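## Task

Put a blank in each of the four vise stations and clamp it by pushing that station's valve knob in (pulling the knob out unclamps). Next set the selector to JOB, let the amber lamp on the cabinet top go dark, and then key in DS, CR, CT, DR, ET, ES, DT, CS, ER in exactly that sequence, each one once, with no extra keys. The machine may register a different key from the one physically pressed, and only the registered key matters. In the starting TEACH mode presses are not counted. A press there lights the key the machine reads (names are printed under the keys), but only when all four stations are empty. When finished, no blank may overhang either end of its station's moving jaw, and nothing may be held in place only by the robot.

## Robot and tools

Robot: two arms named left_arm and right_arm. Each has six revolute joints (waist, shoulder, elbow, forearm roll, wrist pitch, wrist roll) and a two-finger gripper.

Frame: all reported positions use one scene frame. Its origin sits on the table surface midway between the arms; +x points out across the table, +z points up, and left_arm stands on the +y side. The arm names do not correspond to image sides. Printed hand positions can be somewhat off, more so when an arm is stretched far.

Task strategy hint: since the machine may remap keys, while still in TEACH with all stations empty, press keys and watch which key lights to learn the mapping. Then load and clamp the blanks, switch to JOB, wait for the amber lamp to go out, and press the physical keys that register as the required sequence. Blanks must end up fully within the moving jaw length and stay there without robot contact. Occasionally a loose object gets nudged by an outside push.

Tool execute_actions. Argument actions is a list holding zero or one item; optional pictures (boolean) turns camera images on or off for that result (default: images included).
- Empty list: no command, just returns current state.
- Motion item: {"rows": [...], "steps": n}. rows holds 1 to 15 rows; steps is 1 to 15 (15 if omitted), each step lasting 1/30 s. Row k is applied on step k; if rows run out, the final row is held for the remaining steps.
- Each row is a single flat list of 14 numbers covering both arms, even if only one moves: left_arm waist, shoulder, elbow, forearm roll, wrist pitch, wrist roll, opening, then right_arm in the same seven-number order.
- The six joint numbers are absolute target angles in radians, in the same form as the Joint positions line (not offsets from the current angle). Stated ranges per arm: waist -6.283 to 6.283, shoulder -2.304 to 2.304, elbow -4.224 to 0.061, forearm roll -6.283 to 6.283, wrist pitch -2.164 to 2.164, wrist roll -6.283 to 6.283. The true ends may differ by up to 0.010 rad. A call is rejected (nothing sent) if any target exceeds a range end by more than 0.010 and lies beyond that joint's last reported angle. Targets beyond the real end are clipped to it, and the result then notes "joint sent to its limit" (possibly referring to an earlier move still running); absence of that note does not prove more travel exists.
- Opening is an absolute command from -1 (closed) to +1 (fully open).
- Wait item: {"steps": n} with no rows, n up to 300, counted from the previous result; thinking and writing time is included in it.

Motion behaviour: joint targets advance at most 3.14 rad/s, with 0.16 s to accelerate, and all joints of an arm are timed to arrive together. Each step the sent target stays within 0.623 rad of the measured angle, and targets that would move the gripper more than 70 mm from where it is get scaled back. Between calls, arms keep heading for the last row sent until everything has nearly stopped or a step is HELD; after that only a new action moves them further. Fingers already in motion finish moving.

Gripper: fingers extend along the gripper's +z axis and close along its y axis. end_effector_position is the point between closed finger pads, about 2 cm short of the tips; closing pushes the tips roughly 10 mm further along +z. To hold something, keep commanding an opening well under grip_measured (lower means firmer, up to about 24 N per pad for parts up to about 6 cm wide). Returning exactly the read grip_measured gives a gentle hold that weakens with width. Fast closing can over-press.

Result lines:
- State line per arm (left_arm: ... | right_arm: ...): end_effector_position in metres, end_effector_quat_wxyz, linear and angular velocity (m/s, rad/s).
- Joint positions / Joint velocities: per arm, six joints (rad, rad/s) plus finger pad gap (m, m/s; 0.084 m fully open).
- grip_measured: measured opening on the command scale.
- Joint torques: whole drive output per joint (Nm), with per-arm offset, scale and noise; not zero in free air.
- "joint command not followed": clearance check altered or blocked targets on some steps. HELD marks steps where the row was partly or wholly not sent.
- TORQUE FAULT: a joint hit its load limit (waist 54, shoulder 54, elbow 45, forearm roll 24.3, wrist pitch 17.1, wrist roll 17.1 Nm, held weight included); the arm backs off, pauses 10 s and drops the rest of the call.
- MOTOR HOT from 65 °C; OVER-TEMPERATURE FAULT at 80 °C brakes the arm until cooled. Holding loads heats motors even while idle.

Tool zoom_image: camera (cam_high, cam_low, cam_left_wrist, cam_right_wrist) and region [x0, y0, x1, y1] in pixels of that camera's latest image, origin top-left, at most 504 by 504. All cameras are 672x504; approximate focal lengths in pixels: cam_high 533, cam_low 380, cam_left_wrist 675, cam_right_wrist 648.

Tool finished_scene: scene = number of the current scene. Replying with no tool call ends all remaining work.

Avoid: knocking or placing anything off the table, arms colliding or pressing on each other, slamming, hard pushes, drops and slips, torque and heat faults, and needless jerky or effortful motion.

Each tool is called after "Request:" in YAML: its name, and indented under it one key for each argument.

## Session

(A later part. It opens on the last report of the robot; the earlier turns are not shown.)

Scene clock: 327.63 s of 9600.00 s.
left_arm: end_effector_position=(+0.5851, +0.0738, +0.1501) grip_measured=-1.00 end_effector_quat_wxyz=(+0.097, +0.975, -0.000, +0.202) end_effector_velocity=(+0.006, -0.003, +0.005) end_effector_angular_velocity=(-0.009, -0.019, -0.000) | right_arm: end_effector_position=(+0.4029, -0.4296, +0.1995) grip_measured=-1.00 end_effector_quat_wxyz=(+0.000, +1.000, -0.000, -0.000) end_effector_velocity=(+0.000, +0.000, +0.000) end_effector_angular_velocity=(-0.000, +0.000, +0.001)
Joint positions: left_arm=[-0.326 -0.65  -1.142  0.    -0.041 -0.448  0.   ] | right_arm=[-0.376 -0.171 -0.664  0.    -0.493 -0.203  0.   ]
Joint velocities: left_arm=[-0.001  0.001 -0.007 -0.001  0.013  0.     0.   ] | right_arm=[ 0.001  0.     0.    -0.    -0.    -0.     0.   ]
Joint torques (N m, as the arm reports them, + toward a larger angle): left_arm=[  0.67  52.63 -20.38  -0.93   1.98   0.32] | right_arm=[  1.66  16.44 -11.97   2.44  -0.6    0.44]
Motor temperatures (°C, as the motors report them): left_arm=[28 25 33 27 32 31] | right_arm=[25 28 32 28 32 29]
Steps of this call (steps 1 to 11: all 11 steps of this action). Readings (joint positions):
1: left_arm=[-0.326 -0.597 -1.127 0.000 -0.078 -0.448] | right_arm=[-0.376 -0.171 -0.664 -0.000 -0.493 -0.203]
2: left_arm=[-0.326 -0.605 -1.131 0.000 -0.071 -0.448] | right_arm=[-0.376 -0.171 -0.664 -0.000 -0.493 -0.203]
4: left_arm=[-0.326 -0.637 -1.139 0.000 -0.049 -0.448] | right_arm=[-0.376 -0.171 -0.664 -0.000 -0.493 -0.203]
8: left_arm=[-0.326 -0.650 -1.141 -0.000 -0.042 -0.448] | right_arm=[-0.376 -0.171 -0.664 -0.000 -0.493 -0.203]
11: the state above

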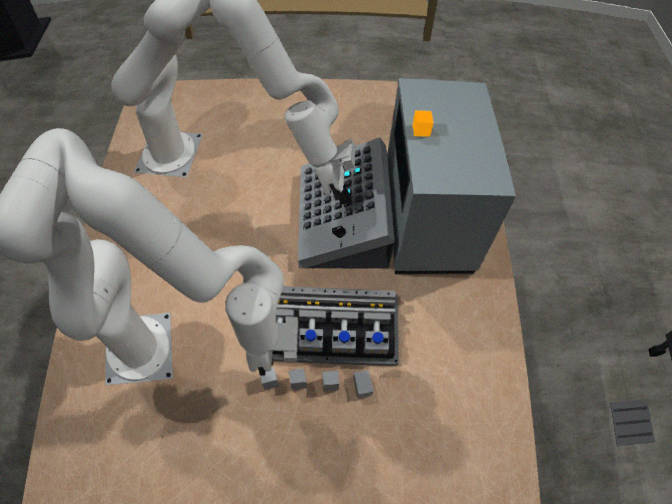

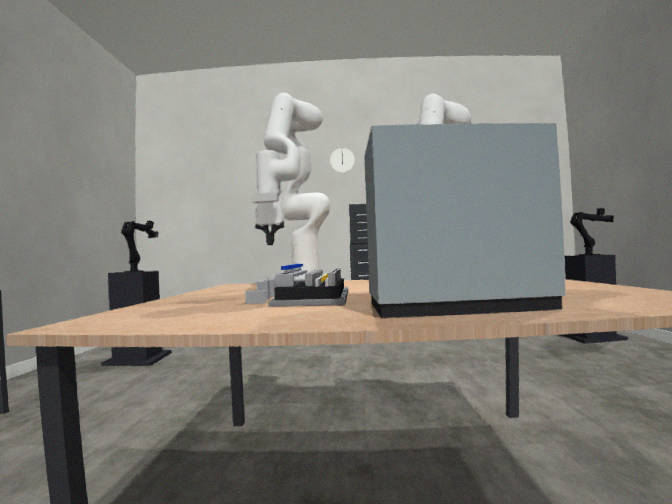

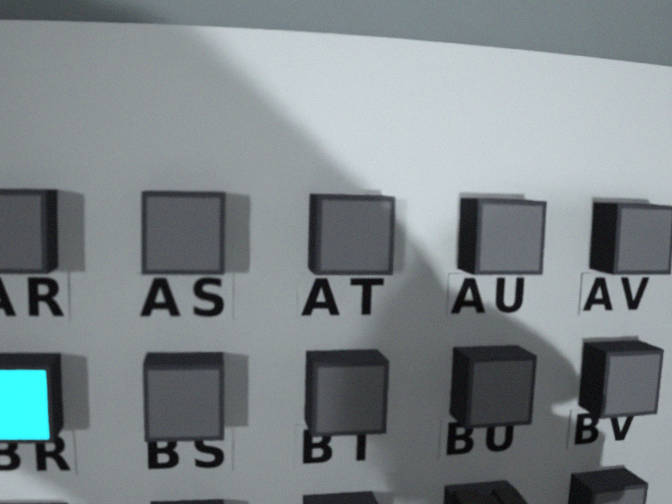

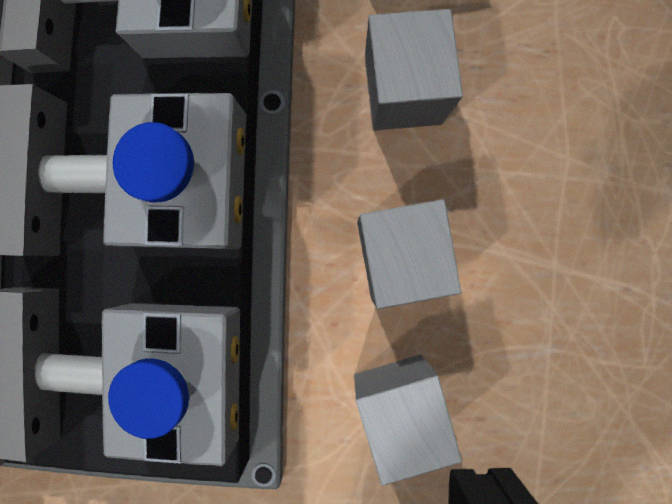

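Request:
execute_actions:
  actions:
    - {"rows":[[-0.326,-0.596,-1.126,0,-0.079,-0.448,-1,-0.376,-0.171,-0.664,0,-0.493,-0.203,-1],[-0.326,-0.596,-1.126,0,-0.079,-0.448,-1,-0.376,-0.171,-0.664,0,-0.493,-0.203,-1],[-0.326,-0.596,-1.126,0,-0.079,-0.448,-1,-0.376,-0.171,-0.664,0,-0.493,-0.203,-1],[-0.326,-0.596,-1.126,0,-0.079,-0.448,-1,-0.376,-0.171,-0.664,0,-0.493,-0.203,-1],[-0.326,-0.596,-1.126,0,-0.079,-0.448,-1,-0.376,-0.171,-0.664,0,-0.493,-0.203,-1],[-0.346,-0.579,-1.038,0,-0.008,-0.468,-1,-0.376,-0.171,-0.664,0,-0.493,-0.203,-1]],"steps":15}
  pictures: false

Request:
execute_actions:
  actions:
    - {"rows":[[-0.346,-0.633,-1.054,0,0.031,-0.468,-1,-0.376,-0.171,-0.664,0,-0.493,-0.203,-1]],"steps":11}
  pictures: false

Request:
execute_actions:
  actions:
    - {"rows":[[-0.346,-0.579,-1.038,0,-0.008,-0.468,-1,-0.376,-0.171,-0.664,0,-0.493,-0.203,-1],[-0.346,-0.579,-1.038,0,-0.008,-0.468,-1,-0.376,-0.171,-0.664,0,-0.493,-0.203,-1],[-0.346,-0.579,-1.038,0,-0.008,-0.468,-1,-0.376,-0.171,-0.664,0,-0.493,-0.203,-1],[-0.346,-0.579,-1.038,0,-0.008,-0.468,-1,-0.376,-0.171,-0.664,0,-0.493,-0.203,-1],[-0.346,-0.579,-1.038,0,-0.008,-0.468,-1,-0.376,-0.171,-0.664,0,-0.493,-0.203,-1],[-0.294,-0.552,-0.992,0,0.011,-0.416,-1,-0.376,-0.171,-0.664,0,-0.493,-0.203,-1]],"steps":15}

Request:
zoom_image:
  camera: "cam_high"
  region: [290,110,400,250]

Request:
execute_actions:
  actions:
    - {"rows":[[-0.294,-0.606,-1.008,0,0.05,-0.416,-1,-0.376,-0.171,-0.664,0,-0.493,-0.203,-1]],"steps":11}
  pictures: false

Request:
execute_actions:
  actions:
    - {"rows":[[-0.294,-0.552,-0.992,0,0.011,-0.416,-1,-0.376,-0.171,-0.664,0,-0.493,-0.203,-1],[-0.294,-0.552,-0.992,0,0.011,-0.416,-1,-0.376,-0.171,-0.664,0,-0.493,-0.203,-1],[-0.294,-0.552,-0.992,0,0.011,-0.416,-1,-0.376,-0.171,-0.664,0,-0.493,-0.203,-1],[-0.294,-0.552,-0.992,0,0.011,-0.416,-1,-0.376,-0.171,-0.664,0,-0.493,-0.203,-1],[-0.294,-0.552,-0.992,0,0.011,-0.416,-1,-0.376,-0.171,-0.664,0,-0.493,-0.203,-1],[-0.27,-0.5,-1.1,0,-0.12,-0.39,-1,-0.376,-0.171,-0.664,0,-0.493,-0.203,-1]],"steps":15}
  pictures: false

Request:
execute_actions:
  actions:
    - {"rows":[[-0.259,-0.595,-1.176,0,-0.13,-0.381,-1,-0.376,-0.171,-0.664,0,-0.493,-0.203,-1]],"steps":13}
  pictures: false

Request:
execute_actions:
  actions:
    - {"rows":[[-0.259,-0.649,-1.192,0,-0.091,-0.381,-1,-0.376,-0.171,-0.664,0,-0.493,-0.203,-1]],"steps":11}

Request:
execute_actions:
  actions:
    - {"rows":[[-0.259,-0.595,-1.176,0,-0.13,-0.381,-1,-0.376,-0.171,-0.664,0,-0.493,-0.203,-1],[-0.259,-0.595,-1.176,0,-0.13,-0.381,-1,-0.376,-0.171,-0.664,0,-0.493,-0.203,-1],[-0.259,-0.595,-1.176,0,-0.13,-0.381,-1,-0.376,-0.171,-0.664,0,-0.493,-0.203,-1],[-0.259,-0.595,-1.176,0,-0.13,-0.381,-1,-0.376,-0.171,-0.664,0,-0.493,-0.203,-1],[-0.259,-0.595,-1.176,0,-0.13,-0.381,-1,-0.376,-0.171,-0.664,0,-0.493,-0.203,-1],[-0.1,-0.45,-1.1,0,-0.2,-0.33,-1,-0.376,-0.171,-0.664,0,-0.493,-0.203,-1]],"steps":15}
  pictures: false

Request:
execute_actions:
  actions:
    - {"rows":[[0.1,-0.3,-1.1,0,-0.3,-0.33,-1,-0.376,-0.171,-0.664,0,-0.493,-0.203,-1]],"steps":12}

Request:
zoom_image:
  camera: "cam_high"
  region: [290,110,400,250]

Scene clock: 353.93 s of 9600.00 s.
left_arm: end_effector_position=(+0.5497, +0.0767, +0.1548) grip_measured=-1.00 end_effector_quat_wxyz=(+0.101, +0.975, -0.000, +0.199) end_effector_velocity=(+0.008, -0.003, +0.008) end_effector_angular_velocity=(-0.011, -0.022, +0.001) | right_arm: end_effector_position=(+0.4029, -0.4296, +0.1995) grip_measured=-1.00 end_effector_quat_wxyz=(+0.000, +1.000, -0.000, -0.000) end_effector_velocity=(-0.000, -0.000, -0.000) end_effector_angular_velocity=(+0.000, +0.000, -0.002)
Joint positions: left_arm=[-0.346 -0.579 -1.038 -0.    -0.008 -0.468  0.   ] | right_arm=[-0.376 -0.171 -0.664 -0.    -0.493 -0.203  0.   ]
Joint velocities: left_arm=[ 0.002  0.006 -0.008  0.     0.011  0.     0.   ] | right_arm=[-0.001  0.     0.     0.001 -0.    -0.     0.   ]
Joint torques (N m, as the arm reports them, + toward a larger angle): left_arm=[  0.26  49.33 -18.97  -1.16   1.6    0.3 ] | right_arm=[ -2.1   20.13 -10.68   1.67  -0.26   0.15]
Motor temperatures (°C, as the motors report them): left_arm=[28 26 33 27 32 31] | right_arm=[25 28 32 28 32 29]
Steps of this call (steps 1 to 15: the robot went on to your last target; steps 16 to 90: nothing new was sent; then 22.80 s passed at rest; steps 91 to 105: all 15 steps of this action). Readings (joint positions):
91: left_arm=[-0.326 -0.649 -1.142 0.000 -0.041 -0.448] | right_arm=[-0.376 -0.171 -0.664 0.000 -0.493 -0.203]
92: left_arm=[-0.326 -0.641 -1.138 -0.000 -0.048 -0.448] | right_arm=[-0.376 -0.171 -0.664 0.000 -0.493 -0.203]
94: left_arm=[-0.326 -0.610 -1.129 -0.000 -0.070 -0.448] | right_arm=[-0.376 -0.171 -0.664 0.000 -0.493 -0.203]
98: left_arm=[-0.333 -0.588 -1.095 0.000 -0.049 -0.456] | right_arm=[-0.376 -0.171 -0.664 -0.000 -0.493 -0.203]
105: the state above

Scene clock: 354.30 s of 9600.00 s.
left_arm: end_effector_position=(+0.5537, +0.0746, +0.1309) grip_measured=-1.00 end_effector_quat_wxyz=(+0.101, +0.975, -0.000, +0.199) end_effector_velocity=(+0.001, -0.000, -0.001) end_effector_angular_velocity=(-0.003, -0.003, +0.003) | right_arm: end_effector_position=(+0.4029, -0.4296, +0.1995) grip_measured=-1.00 end_effector_quat_wxyz=(+0.000, +1.000, -0.000, -0.000) end_effector_velocity=(+0.000, +0.000, -0.000) end_effector_angular_velocity=(+0.000, +0.000, +0.000)
Joint positions: left_arm=[-0.346 -0.632 -1.053 -0.     0.028 -0.468  0.   ] | right_arm=[-0.376 -0.171 -0.664 -0.    -0.493 -0.203  0.   ]
Joint velocities: left_arm=[-0.    -0.004 -0.001 -0.001  0.007 -0.002  0.   ] | right_arm=[ 0. -0. -0.  0.  0. -0.  0.]
Joint torques (N m, as the arm reports them, + toward a larger angle): left_arm=[ -0.21  46.3  -21.81  -0.81   3.32   0.36] | right_arm=[ -0.9   22.79 -12.48   1.85  -0.08   0.65]
Motor temperatures (°C, as the motors report them): left_arm=[28 26 33 27 32 31] | right_arm=[25 28 32 28 32 29]
Steps of this call (steps 1 to 11: all 11 steps of this action). Readings (joint positions):
1: left_arm=[-0.346 -0.580 -1.039 0.000 -0.007 -0.468] | right_arm=[-0.376 -0.171 -0.664 0.000 -0.493 -0.203]
2: left_arm=[-0.346 -0.588 -1.043 0.000 0.000 -0.468] | right_arm=[-0.376 -0.171 -0.664 0.000 -0.493 -0.203]
4: left_arm=[-0.346 -0.620 -1.051 0.000 0.022 -0.468] | right_arm=[-0.376 -0.171 -0.664 -0.000 -0.493 -0.203]
8: left_arm=[-0.346 -0.632 -1.053 -0.000 0.028 -0.468] | right_arm=[-0.376 -0.171 -0.664 0.000 -0.493 -0.203]
11: the state above

Scene clock: 354.80 s of 9600.00 s.
left_arm: end_effector_position=(+0.5502, +0.1127, +0.1543) grip_measured=-1.00 end_effector_quat_wxyz=(+0.090, +0.975, -0.000, +0.204) end_effector_velocity=(-0.000, -0.002, +0.001) end_effector_angular_velocity=(+0.001, -0.002, -0.007) | right_arm: end_effector_position=(+0.4029, -0.4296, +0.1995) grip_measured=-1.00 end_effector_quat_wxyz=(+0.000, +1.000, -0.000, -0.000) end_effector_velocity=(-0.000, +0.000, -0.000) end_effector_angular_velocity=(-0.000, +0.000, +0.000)
Joint positions: left_arm=[-0.294 -0.552 -0.992  0.     0.011 -0.416  0.   ] | right_arm=[-0.376 -0.171 -0.664  0.    -0.493 -0.203  0.   ]
Joint velocities: left_arm=[-0.003  0.001 -0.001 -0.    -0.     0.004  0.   ] | right_arm=[ 0.    -0.     0.    -0.001  0.     0.     0.   ]
Joint torques (N m, as the arm reports them, + toward a larger angle): left_arm=[  0.75  48.95 -19.62  -1.15   1.63   0.23] | right_arm=[ -2.67  21.81 -12.24   1.69  -0.21   0.62]
Motor temperatures (°C, as the motors report them): left_arm=[28 26 33 27 32 31] | right_arm=[25 28 32 28 32 29]
Steps of this call (steps 1 to 15: all 15 steps of this action). Readings (joint positions):
1: left_arm=[-0.346 -0.632 -1.053 -0.000 0.028 -0.468] | right_arm=[-0.376 -0.171 -0.664 0.000 -0.493 -0.203]
2: left_arm=[-0.346 -0.625 -1.050 -0.000 0.023 -0.468] | right_arm=[-0.376 -0.171 -0.664 -0.000 -0.493 -0.203]
4: left_arm=[-0.346 -0.594 -1.042 -0.000 0.003 -0.468] | right_arm=[-0.376 -0.171 -0.664 -0.000 -0.493 -0.203]
8: left_arm=[-0.321 -0.565 -1.016 0.000 0.005 -0.441] | right_arm=[-0.376 -0.171 -0.664 0.000 -0.493 -0.203]
15: the state above

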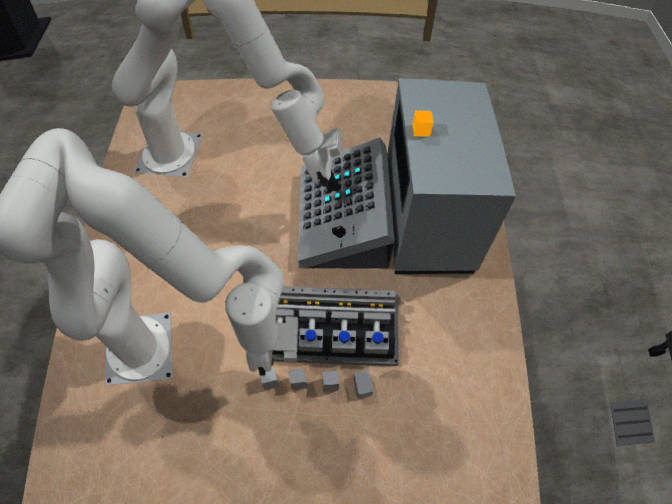

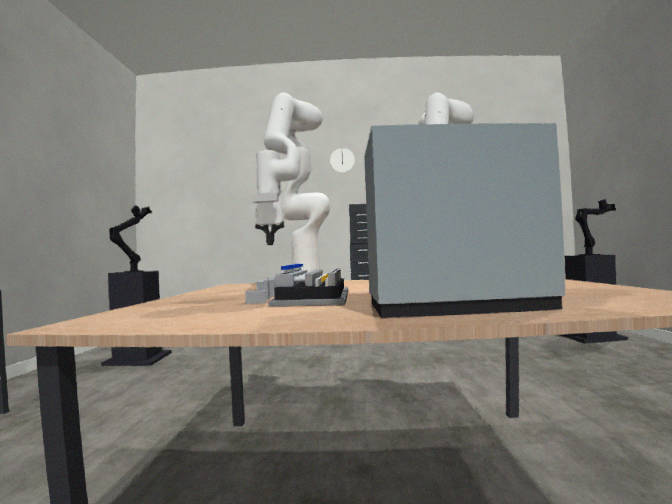

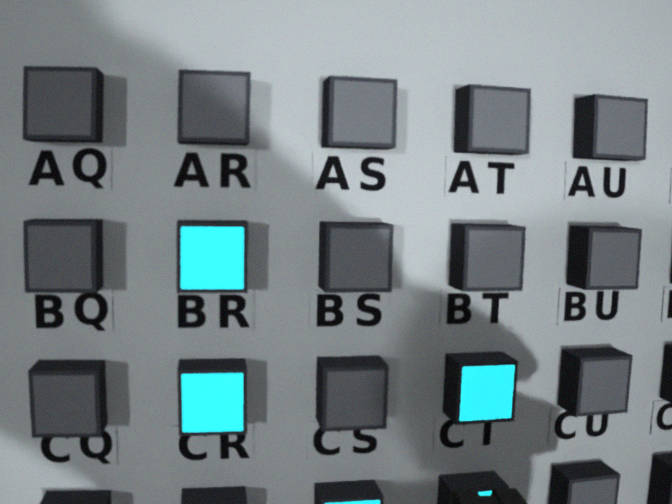

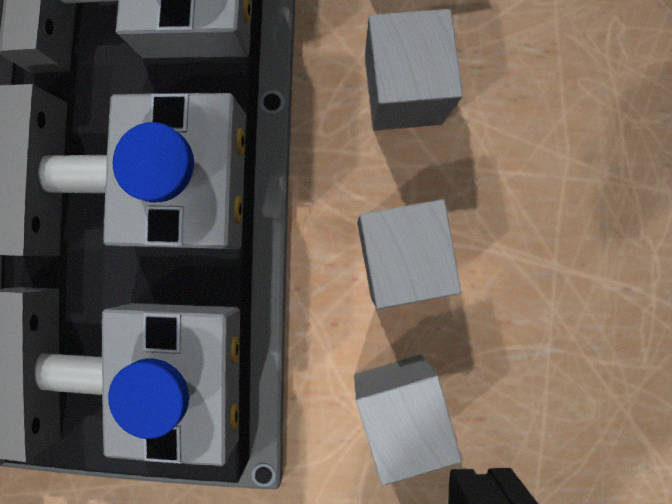

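Region (290, 110, 400, 250) of cam_high's 672x504 image, scaled by 3.600, with more detail than that image has; it fills the left 396 columns of this view, and the rest is white.

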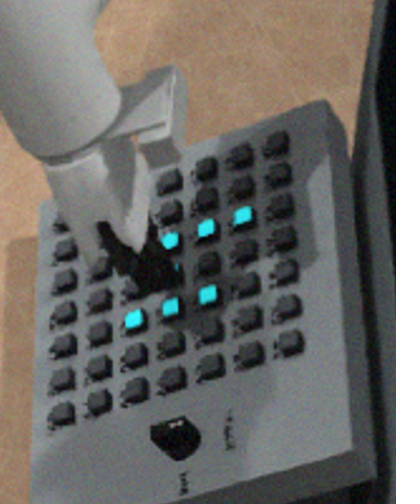

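Scene clock: 355.17 s of 9600.00 s.
left_arm: end_effector_position=(+0.5545, +0.1110, +0.1309) grip_measured=-1.00 end_effector_quat_wxyz=(+0.090, +0.975, -0.000, +0.204) end_effector_velocity=(+0.002, -0.001, +0.001) end_effector_angular_velocity=(-0.002, -0.004, +0.000) | right_arm: end_effector_position=(+0.4029, -0.4296, +0.1995) grip_measured=-1.00 end_effector_quat_wxyz=(+0.000, +1.000, -0.000, -0.000) end_effector_velocity=(+0.000, +0.000, -0.000) end_effector_angular_velocity=(+0.000, +0.000, +0.000)
Joint positions: left_arm=[-0.294 -0.606 -1.007 -0.     0.048 -0.416  0.   ] | right_arm=[-0.376 -0.171 -0.664  0.    -0.493 -0.203  0.   ]
Joint velocities: left_arm=[ 0.    -0.001 -0.002  0.     0.003 -0.001  0.   ] | right_arm=[ 0.001 -0.    -0.     0.    -0.     0.     0.   ]
Joint torques (N m, as the arm reports them, + toward a larger angle): left_arm=[  0.45  50.05 -21.7   -1.24   2.9    0.33] | right_arm=[ -5.44  20.63 -11.34   2.16  -0.55   0.49]
Motor temperatures (°C, as the motors report them): left_arm=[28 26 33 27 32 31] | right_arm=[25 28 32 28 32 29]
Steps of this call (steps 1 to 11: all 11 steps of this action). Readings (joint positions):
1: left_arm=[-0.294 -0.553 -0.993 0.000 0.012 -0.416] | right_arm=[-0.376 -0.171 -0.664 -0.000 -0.493 -0.203]
2: left_arm=[-0.294 -0.561 -0.997 0.000 0.020 -0.416] | right_arm=[-0.376 -0.171 -0.664 -0.000 -0.493 -0.203]
4: left_arm=[-0.294 -0.593 -1.005 0.000 0.041 -0.416] | right_arm=[-0.376 -0.171 -0.664 -0.000 -0.493 -0.203]
8: left_arm=[-0.294 -0.606 -1.007 -0.000 0.048 -0.416] | right_arm=[-0.376 -0.171 -0.664 -0.000 -0.493 -0.203]
11: the state above

Scene clock: 355.67 s of 9600.00 s.
left_arm: end_effector_position=(+0.5895, +0.1130, +0.2222) grip_measured=-1.00 end_effector_quat_wxyz=(+0.091, +0.971, -0.001, +0.220) end_effector_velocity=(-0.022, +0.007, -0.031) end_effector_angular_velocity=(+0.031, +0.073, -0.004) | right_arm: end_effector_position=(+0.4029, -0.4296, +0.1995) grip_measured=-1.00 end_effector_quat_wxyz=(+0.000, +1.000, -0.000, -0.000) end_effector_velocity=(+0.000, +0.000, -0.000) end_effector_angular_velocity=(-0.000, +0.000, +0.001)
Joint positions: left_arm=[-0.27  -0.5   -1.1    0.    -0.119 -0.39   0.   ] | right_arm=[-0.376 -0.171 -0.664 -0.    -0.493 -0.203  0.   ]
Joint velocities: left_arm=[-0.002 -0.021  0.03  -0.002 -0.029  0.004  0.   ] | right_arm=[ 0. -0. -0. -0.  0. -0.  0.]
Joint torques (N m, as the arm reports them, + toward a larger angle): left_arm=[  0.38  51.84 -22.98  -1.21   1.8    0.35] | right_arm=[  0.16  22.19 -11.48   2.45  -0.23   0.5 ]
Motor temperatures (°C, as the motors report them): left_arm=[28 26 33 27 32 31] | right_arm=[25 28 32 28 32 29]
Steps of this call (steps 1 to 15: all 15 steps of this action). Readings (joint positions):
1: left_arm=[-0.294 -0.605 -1.007 0.000 0.048 -0.416] | right_arm=[-0.376 -0.171 -0.664 -0.000 -0.493 -0.203]
2: left_arm=[-0.294 -0.599 -1.004 0.000 0.042 -0.416] | right_arm=[-0.376 -0.171 -0.664 0.000 -0.493 -0.203]
4: left_arm=[-0.294 -0.566 -0.996 -0.000 0.022 -0.416] | right_arm=[-0.376 -0.171 -0.664 0.000 -0.493 -0.203]
8: left_arm=[-0.288 -0.540 -1.020 -0.000 -0.028 -0.408] | right_arm=[-0.376 -0.171 -0.664 0.000 -0.493 -0.203]
15: the state above

Scene clock: 356.10 s of 9600.00 s.
left_arm: end_effector_position=(+0.6109, +0.1122, +0.1936) grip_measured=-1.00 end_effector_quat_wxyz=(+0.083, +0.975, -0.000, +0.208) end_effector_velocity=(-0.000, +0.000, -0.001) end_effector_angular_velocity=(+0.001, +0.001, -0.001) | right_arm: end_effector_position=(+0.4029, -0.4296, +0.1995) grip_measured=-1.00 end_effector_quat_wxyz=(+0.000, +1.000, -0.000, -0.000) end_effector_velocity=(-0.000, -0.000, +0.000) end_effector_angular_velocity=(+0.000, -0.000, -0.002)
Joint positions: left_arm=[-0.259 -0.594 -1.176 -0.    -0.13  -0.381  0.   ] | right_arm=[-0.376 -0.171 -0.664  0.    -0.493 -0.203  0.   ]
Joint velocities: left_arm=[ 0.    -0.002 -0.    -0.    -0.     0.002  0.   ] | right_arm=[-0.001  0.    -0.     0.001 -0.     0.     0.   ]
Joint torques (N m, as the arm reports them, + toward a larger angle): left_arm=[  0.53  52.85 -21.06  -1.1    1.57   0.3 ] | right_arm=[  0.59  21.03 -11.42   1.71  -0.23   0.5 ]
Motor temperatures (°C, as the motors report them): left_arm=[28 26 33 27 32 31] | right_arm=[25 28 32 28 32 29]
Steps of this call (steps 1 to 13: all 13 steps of this action). Readings (joint positions):
1: left_arm=[-0.270 -0.502 -1.100 -0.000 -0.120 -0.390] | right_arm=[-0.376 -0.171 -0.664 0.000 -0.493 -0.203]
2: left_arm=[-0.269 -0.510 -1.108 -0.000 -0.122 -0.389] | right_arm=[-0.376 -0.171 -0.664 0.000 -0.493 -0.203]
4: left_arm=[-0.263 -0.561 -1.150 -0.000 -0.126 -0.384] | right_arm=[-0.376 -0.171 -0.664 0.000 -0.493 -0.203]
8: left_arm=[-0.259 -0.596 -1.174 -0.000 -0.130 -0.381] | right_arm=[-0.376 -0.171 -0.664 0.000 -0.493 -0.203]
13: the state above

Scene clock: 356.47 s of 9600.00 s.
left_arm: end_effector_position=(+0.6167, +0.1099, +0.1676) grip_measured=-1.00 end_effector_quat_wxyz=(+0.083, +0.975, -0.000, +0.207) end_effector_velocity=(+0.006, -0.003, +0.003) end_effector_angular_velocity=(-0.008, -0.020, -0.000) | right_arm: end_effector_position=(+0.4029, -0.4296, +0.1995) grip_measured=-1.00 end_effector_quat_wxyz=(+0.000, +1.000, -0.000, -0.000) end_effector_velocity=(+0.000, +0.001, -0.000) end_effector_angular_velocity=(+0.001, -0.000, +0.000)
Joint positions: left_arm=[-0.259 -0.648 -1.192 -0.    -0.092 -0.381  0.   ] | right_arm=[-0.376 -0.171 -0.664 -0.    -0.493 -0.203  0.   ]
Joint velocities: left_arm=[-0.001 -0.002 -0.006 -0.001  0.017  0.     0.   ] | right_arm=[ 0.001  0.     0.     0.001 -0.     0.     0.   ]
Joint torques (N m, as the arm reports them, + toward a larger angle): left_arm=[  0.61  52.3  -21.4   -1.19   2.33   0.31] | right_arm=[  0.9   20.57 -12.05   2.41  -0.31   0.52]
Motor temperatures (°C, as the motors report them): left_arm=[28 26 33 27 32 31] | right_arm=[25 28 32 28 32 29]
Steps of this call (steps 1 to 11: all 11 steps of this action). Readings (joint positions):
1: left_arm=[-0.259 -0.595 -1.176 -0.000 -0.129 -0.381] | right_arm=[-0.376 -0.171 -0.664 -0.000 -0.493 -0.203]
2: left_arm=[-0.259 -0.603 -1.180 0.000 -0.121 -0.381] | right_arm=[-0.376 -0.171 -0.664 0.000 -0.493 -0.203]
4: left_arm=[-0.259 -0.635 -1.189 0.000 -0.100 -0.381] | right_arm=[-0.376 -0.171 -0.664 -0.000 -0.493 -0.203]
8: left_arm=[-0.259 -0.648 -1.191 -0.000 -0.094 -0.381] | right_arm=[-0.376 -0.171 -0.664 0.000 -0.493 -0.203]
11: the state above

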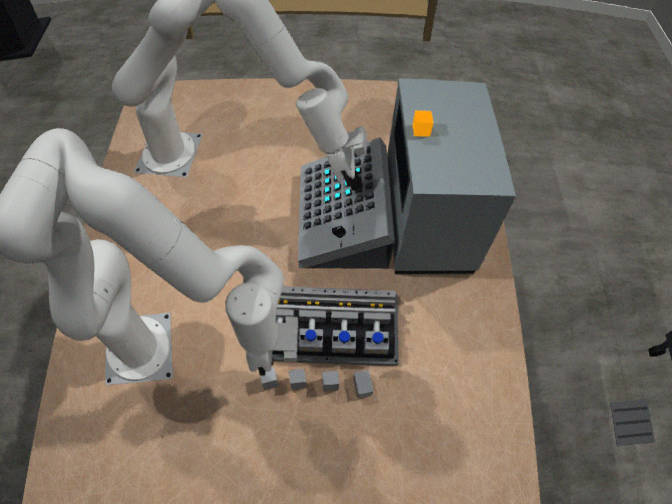

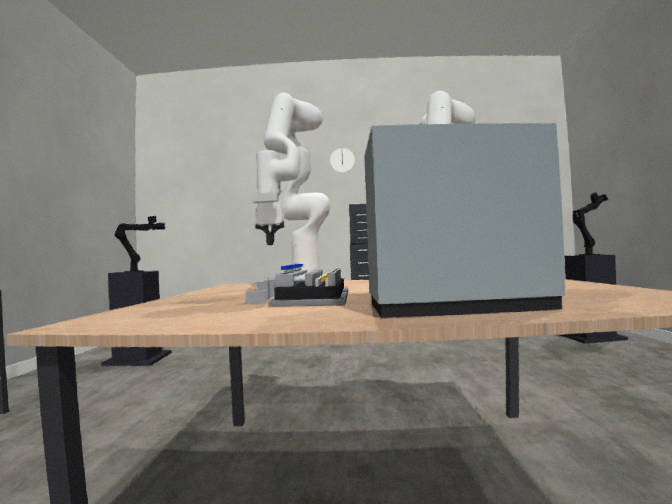

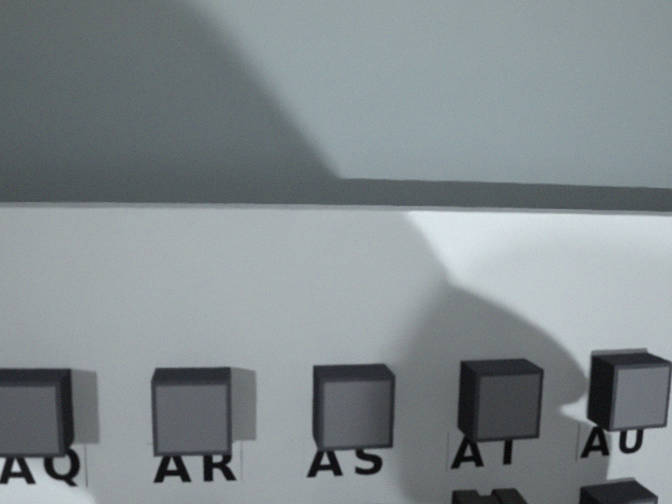

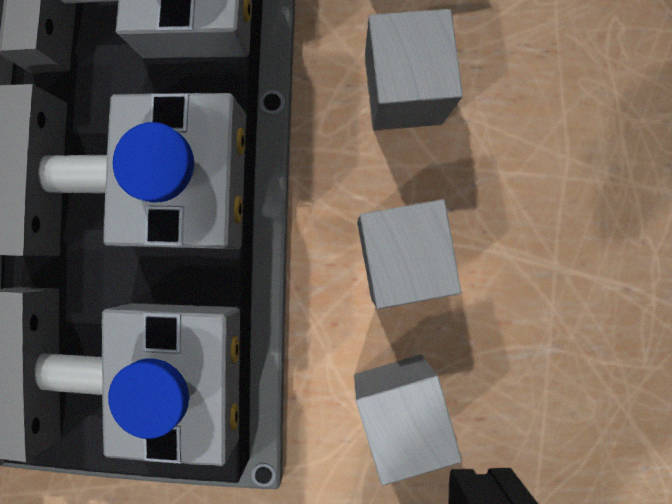

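Scene clock: 356.97 s of 9600.00 s.
left_arm: end_effector_position=(+0.6138, +0.2216, +0.2471) grip_measured=-1.00 end_effector_quat_wxyz=(+0.062, +0.973, +0.052, +0.216) end_effector_velocity=(-0.020, +0.030, -0.005) end_effector_angular_velocity=(+0.021, +0.046, +0.016) | right_arm: end_effector_position=(+0.4029, -0.4296, +0.1995) grip_measured=-1.00 end_effector_quat_wxyz=(+0.000, +1.000, -0.000, -0.000) end_effector_velocity=(+0.000, -0.000, +0.000) end_effector_angular_velocity=(-0.000, -0.000, +0.000)
Joint positions: left_arm=[-0.102 -0.451 -1.102  0.    -0.198 -0.331  0.   ] | right_arm=[-0.376 -0.171 -0.664  0.    -0.493 -0.203  0.   ]
Joint velocities: left_arm=[ 0.038  0.033  0.047 -0.    -0.036  0.025  0.   ] | right_arm=[-0.001  0.    -0.    -0.001 -0.    -0.     0.   ]
Joint torques (N m, as the arm reports them, + toward a larger angle): left_arm=[ -4.41  38.04 -21.    -1.08   1.71   0.22] | right_arm=[ -1.63  17.78 -11.12   1.88  -0.21   0.59]
Motor temperatures (°C, as the motors report them): left_arm=[28 26 33 27 32 31] | right_arm=[25 28 32 28 32 29]
Steps of this call (steps 1 to 15: all 15 steps of this action). Readings (joint positions):
1: left_arm=[-0.259 -0.648 -1.192 -0.000 -0.092 -0.381] | right_arm=[-0.376 -0.171 -0.664 -0.000 -0.493 -0.203]
2: left_arm=[-0.259 -0.642 -1.189 -0.000 -0.098 -0.381] | right_arm=[-0.376 -0.171 -0.664 -0.000 -0.493 -0.203]
4: left_arm=[-0.259 -0.609 -1.180 -0.000 -0.119 -0.381] | right_arm=[-0.376 -0.171 -0.664 0.000 -0.493 -0.203]
8: left_arm=[-0.228 -0.566 -1.159 -0.000 -0.144 -0.369] | right_arm=[-0.376 -0.171 -0.664 0.000 -0.493 -0.203]
15: the state above

Scene clock: 357.37 s of 9600.00 s.
left_arm: end_effector_position=(+0.6189, +0.3515, +0.3332) grip_measured=-1.00 end_effector_quat_wxyz=(+0.044, +0.957, +0.148, +0.244) end_effector_velocity=(-0.018, +0.017, -0.014) end_effector_angular_velocity=(+0.001, +0.056, +0.025) | right_arm: end_effector_position=(+0.4029, -0.4296, +0.1995) grip_measured=-1.00 end_effector_quat_wxyz=(+0.000, +1.000, -0.000, -0.000) end_effector_velocity=(-0.000, +0.000, -0.000) end_effector_angular_velocity=(-0.000, +0.001, +0.001)
Joint positions: left_arm=[ 0.098 -0.301 -1.101  0.    -0.298 -0.33   0.   ] | right_arm=[-0.376 -0.171 -0.664  0.    -0.493 -0.203  0.   ]
Joint velocities: left_arm=[ 0.026  0.007  0.027 -0.001 -0.036  0.002  0.   ] | right_arm=[ 0.    -0.     0.    -0.001 -0.     0.     0.   ]
Joint torques (N m, as the arm reports them, + toward a larger angle): left_arm=[ -3.79  36.22 -21.68  -0.85   1.8    0.3 ] | right_arm=[  0.24  21.18 -11.89   2.6   -0.26   0.59]
Motor temperatures (°C, as the motors report them): left_arm=[28 26 33 27 32 31] | right_arm=[25 28 32 28 32 29]
Steps of this call (steps 1 to 12: all 12 steps of this action). Readings (joint positions):
1: left_arm=[-0.100 -0.450 -1.101 -0.000 -0.200 -0.331] | right_arm=[-0.376 -0.171 -0.664 0.000 -0.493 -0.203]
2: left_arm=[-0.092 -0.444 -1.099 -0.000 -0.206 -0.330] | right_arm=[-0.376 -0.171 -0.664 0.000 -0.493 -0.203]
4: left_arm=[-0.040 -0.407 -1.099 -0.000 -0.231 -0.330] | right_arm=[-0.376 -0.171 -0.664 0.000 -0.493 -0.203]
8: left_arm=[0.058 -0.332 -1.100 0.000 -0.279 -0.330] | right_arm=[-0.376 -0.171 -0.664 -0.000 -0.493 -0.203]
12: the state above

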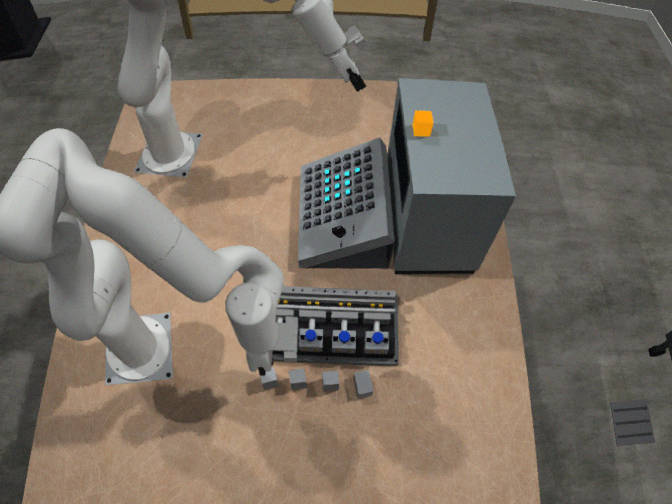

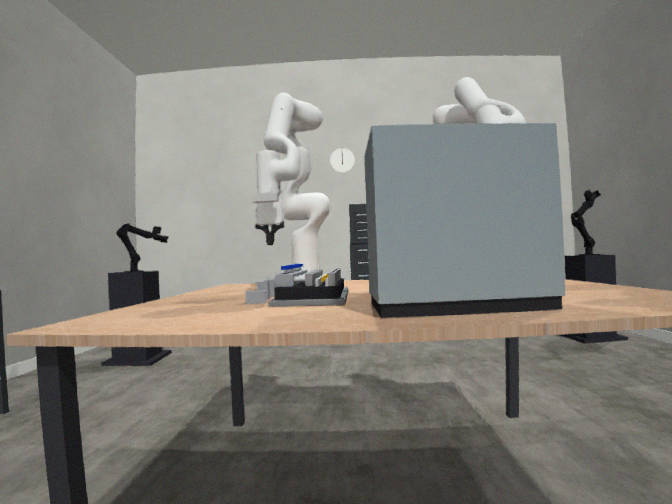

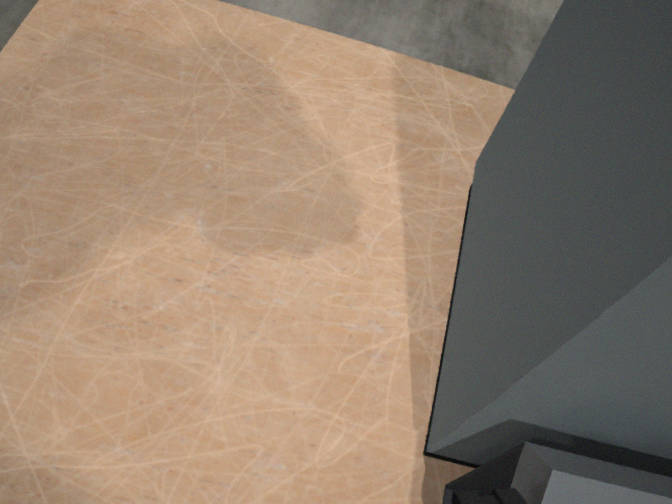

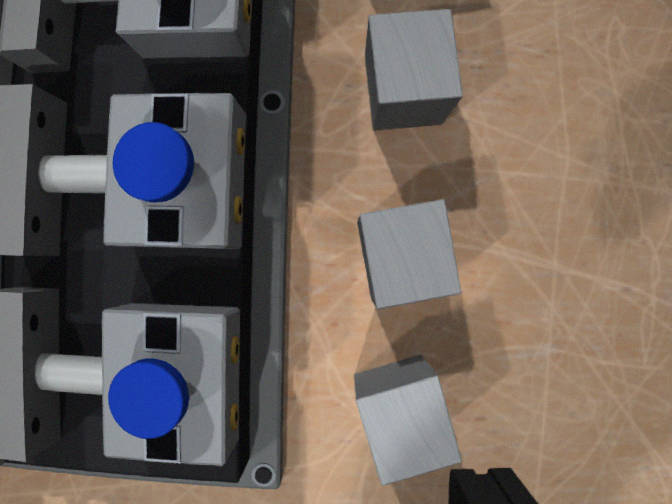

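Region (290, 110, 400, 250) of cam_high's 672x504 image, scaled by 3.600, with more detail than that image has; it fills the left 396 columns of this view, and the rest is white.

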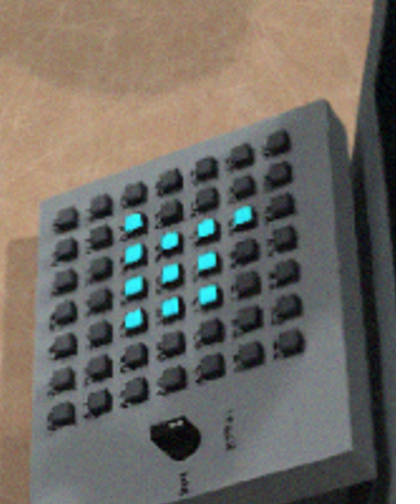

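Request:
execute_actions:
  actions:
    - {"rows":[[0.1,-0.3,-1.1,0,-0.3,-0.33,-1,0.005,-0.188,-0.826,0,-0.638,0.178,1]],"steps":15}

Scene clock: 370.50 s of 9600.00 s.
left_arm: end_effector_position=(+0.6182, +0.3526, +0.3328) grip_measured=-1.00 end_effector_quat_wxyz=(+0.043, +0.957, +0.148, +0.244) end_effector_velocity=(-0.000, +0.000, -0.000) end_effector_angular_velocity=(+0.000, +0.001, -0.000) | right_arm: end_effector_position=(+0.4510, -0.2707, +0.2496) grip_measured=+1.00 end_effector_quat_wxyz=(-0.000, +1.000, +0.000, +0.000) end_effector_velocity=(-0.006, +0.008, -0.002) end_effector_angular_velocity=(-0.006, +0.026, -0.031)
Joint positions: left_arm=[ 0.1  -0.3  -1.1   0.   -0.3  -0.33  0.  ] | right_arm=[ 0.003 -0.188 -0.825  0.    -0.637  0.175  0.084]
Joint velocities: left_arm=[ 0.    -0.     0.    -0.    -0.     0.001  0.   ] | right_arm=[ 0.02  -0.007 -0.004 -0.002 -0.024  0.052  0.005]
Joint torques (N m, as the arm reports them, + toward a larger angle): left_arm=[  0.24  43.64 -23.1   -0.67   1.68   0.21] | right_arm=[ -5.1   21.11 -12.87   2.31  -0.25  -0.17]
Motor temperatures (°C, as the motors report them): left_arm=[28 26 33 27 32 31] | right_arm=[25 28 32 28 32 29]
Steps of this call (steps 1 to 15: the robot went on to your last target; steps 16 to 90: nothing new was sent; then 9.63 s passed at rest; steps 91 to 105: all 15 steps of this action). Readings (joint positions):
91: left_arm=[0.100 -0.300 -1.100 0.000 -0.300 -0.330] | right_arm=[-0.375 -0.171 -0.664 -0.000 -0.494 -0.202]
92: left_arm=[0.100 -0.300 -1.100 -0.000 -0.300 -0.330] | right_arm=[-0.366 -0.172 -0.668 -0.000 -0.498 -0.191]
94: left_arm=[0.100 -0.300 -1.100 0.000 -0.300 -0.330] | right_arm=[-0.300 -0.175 -0.696 -0.000 -0.524 -0.123]
98: left_arm=[0.100 -0.300 -1.100 -0.000 -0.300 -0.330] | right_arm=[-0.143 -0.181 -0.764 0.000 -0.581 0.030]
105: the state above

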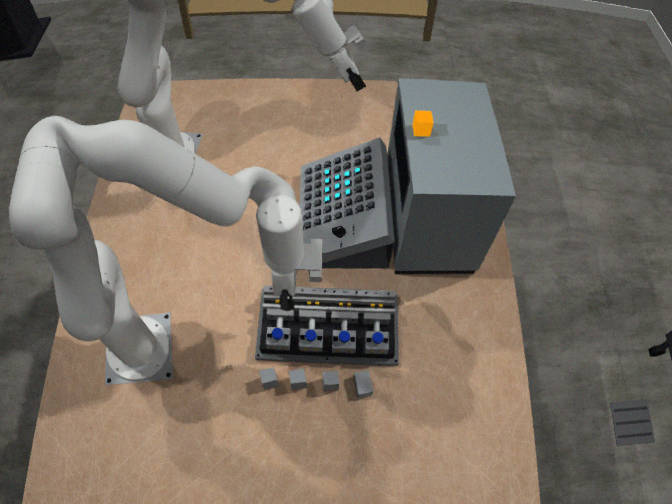

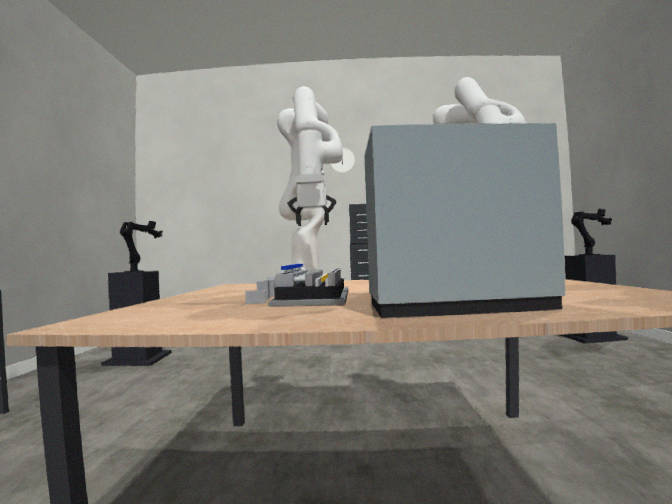

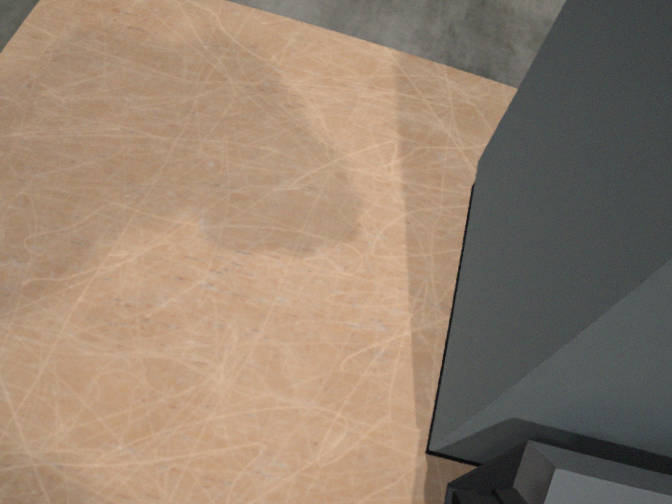

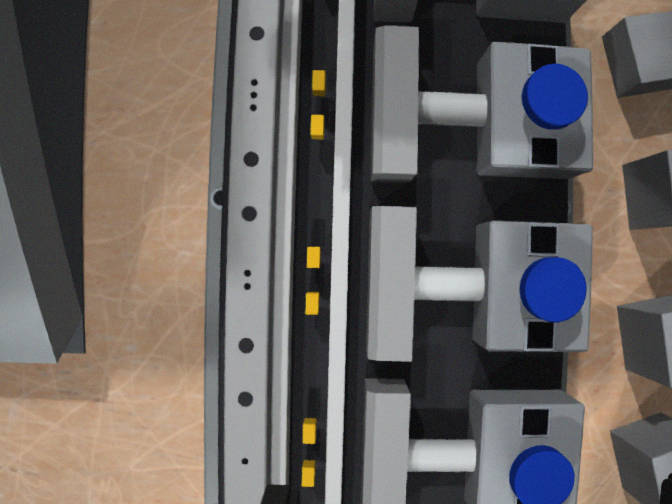

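Request:
execute_actions:
  actions:
    - {"rows":[[0.1,-0.3,-1.1,0,-0.3,-0.33,-1,-0.429,-0.224,-0.869,0,-0.645,-0.256,1]],"steps":15}

Scene clock: 382.87 s of 9600.00 s.
left_arm: end_effector_position=(+0.6182, +0.3526, +0.3328) grip_measured=-1.00 end_effector_quat_wxyz=(+0.043, +0.957, +0.148, +0.244) end_effector_velocity=(-0.000, -0.000, +0.001) end_effector_angular_velocity=(+0.000, -0.001, -0.001) | right_arm: end_effector_position=(+0.4588, -0.4640, +0.2495) grip_measured=+1.00 end_effector_quat_wxyz=(+0.000, +1.000, -0.001, -0.000) end_effector_velocity=(-0.010, -0.051, -0.001) end_effector_angular_velocity=(+0.003, +0.004, +0.035)
Joint positions: left_arm=[ 0.1  -0.3  -1.1  -0.   -0.3  -0.33  0.  ] | right_arm=[-0.424 -0.224 -0.868 -0.    -0.645 -0.249  0.084]
Joint velocities: left_arm=[-0.     0.002 -0.     0.    -0.001  0.001  0.   ] | right_arm=[-0.113 -0.009 -0.01   0.003 -0.005 -0.15   0.   ]
Joint torques (N m, as the arm reports them, + toward a larger angle): left_arm=[  0.64  43.01 -23.    -0.51   1.76   0.26] | right_arm=[  4.48  26.01 -12.66   2.59  -0.06   0.6 ]
Motor temperatures (°C, as the motors report them): left_arm=[28 26 34 27 32 31] | right_arm=[25 28 32 28 32 29]
Steps of this call (steps 1 to 15: the robot went on to your last target; steps 16 to 90: nothing new was sent; then 8.87 s passed at rest; steps 91 to 105: all 15 steps of this action). Readings (joint positions):
91: left_arm=[0.100 -0.300 -1.100 0.000 -0.300 -0.330] | right_arm=[0.004 -0.188 -0.826 0.000 -0.638 0.177]
92: left_arm=[0.100 -0.300 -1.100 -0.000 -0.300 -0.330] | right_arm=[-0.005 -0.189 -0.827 0.000 -0.638 0.166]
94: left_arm=[0.100 -0.300 -1.100 -0.000 -0.300 -0.330] | right_arm=[-0.071 -0.194 -0.834 0.000 -0.639 0.098]
98: left_arm=[0.100 -0.300 -1.100 0.000 -0.300 -0.330] | right_arm=[-0.228 -0.208 -0.849 0.000 -0.642 -0.056]
105: the state above

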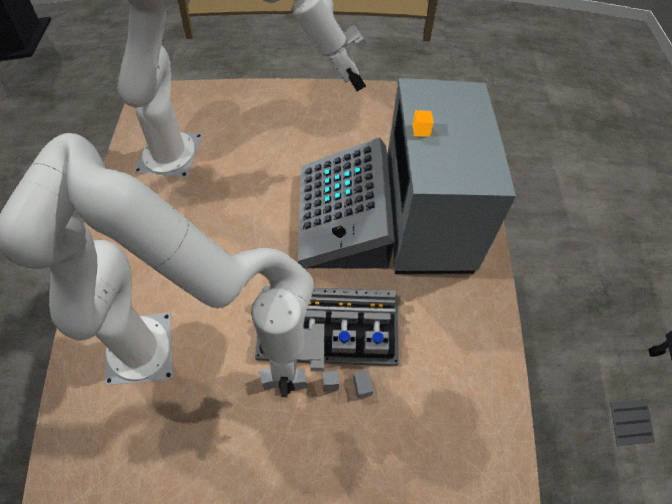

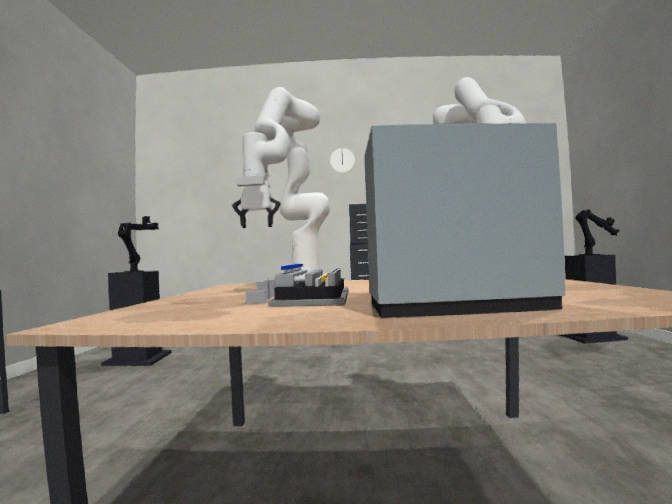

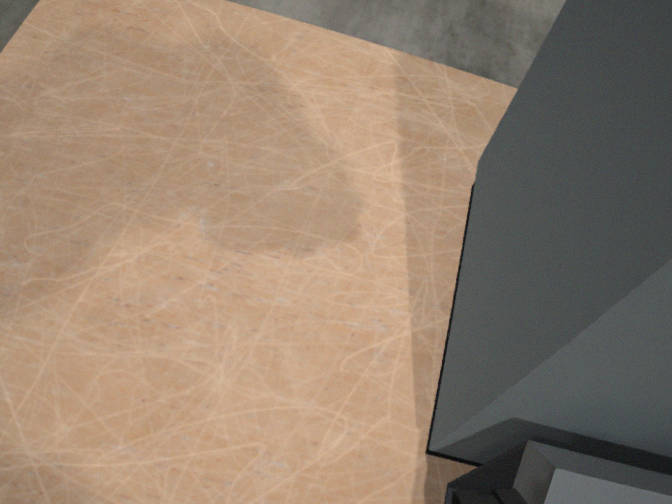

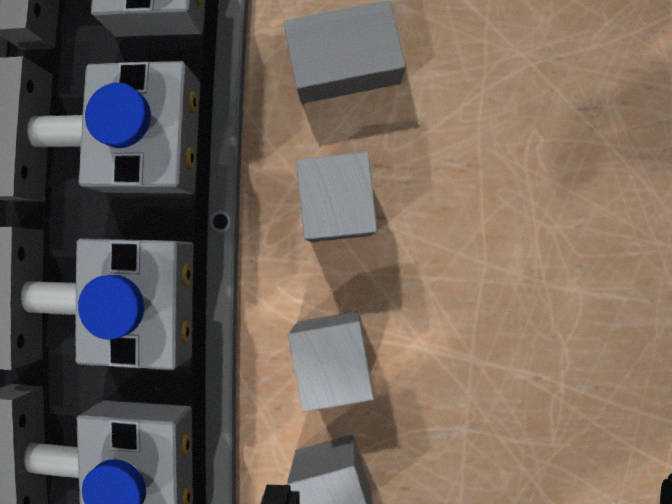

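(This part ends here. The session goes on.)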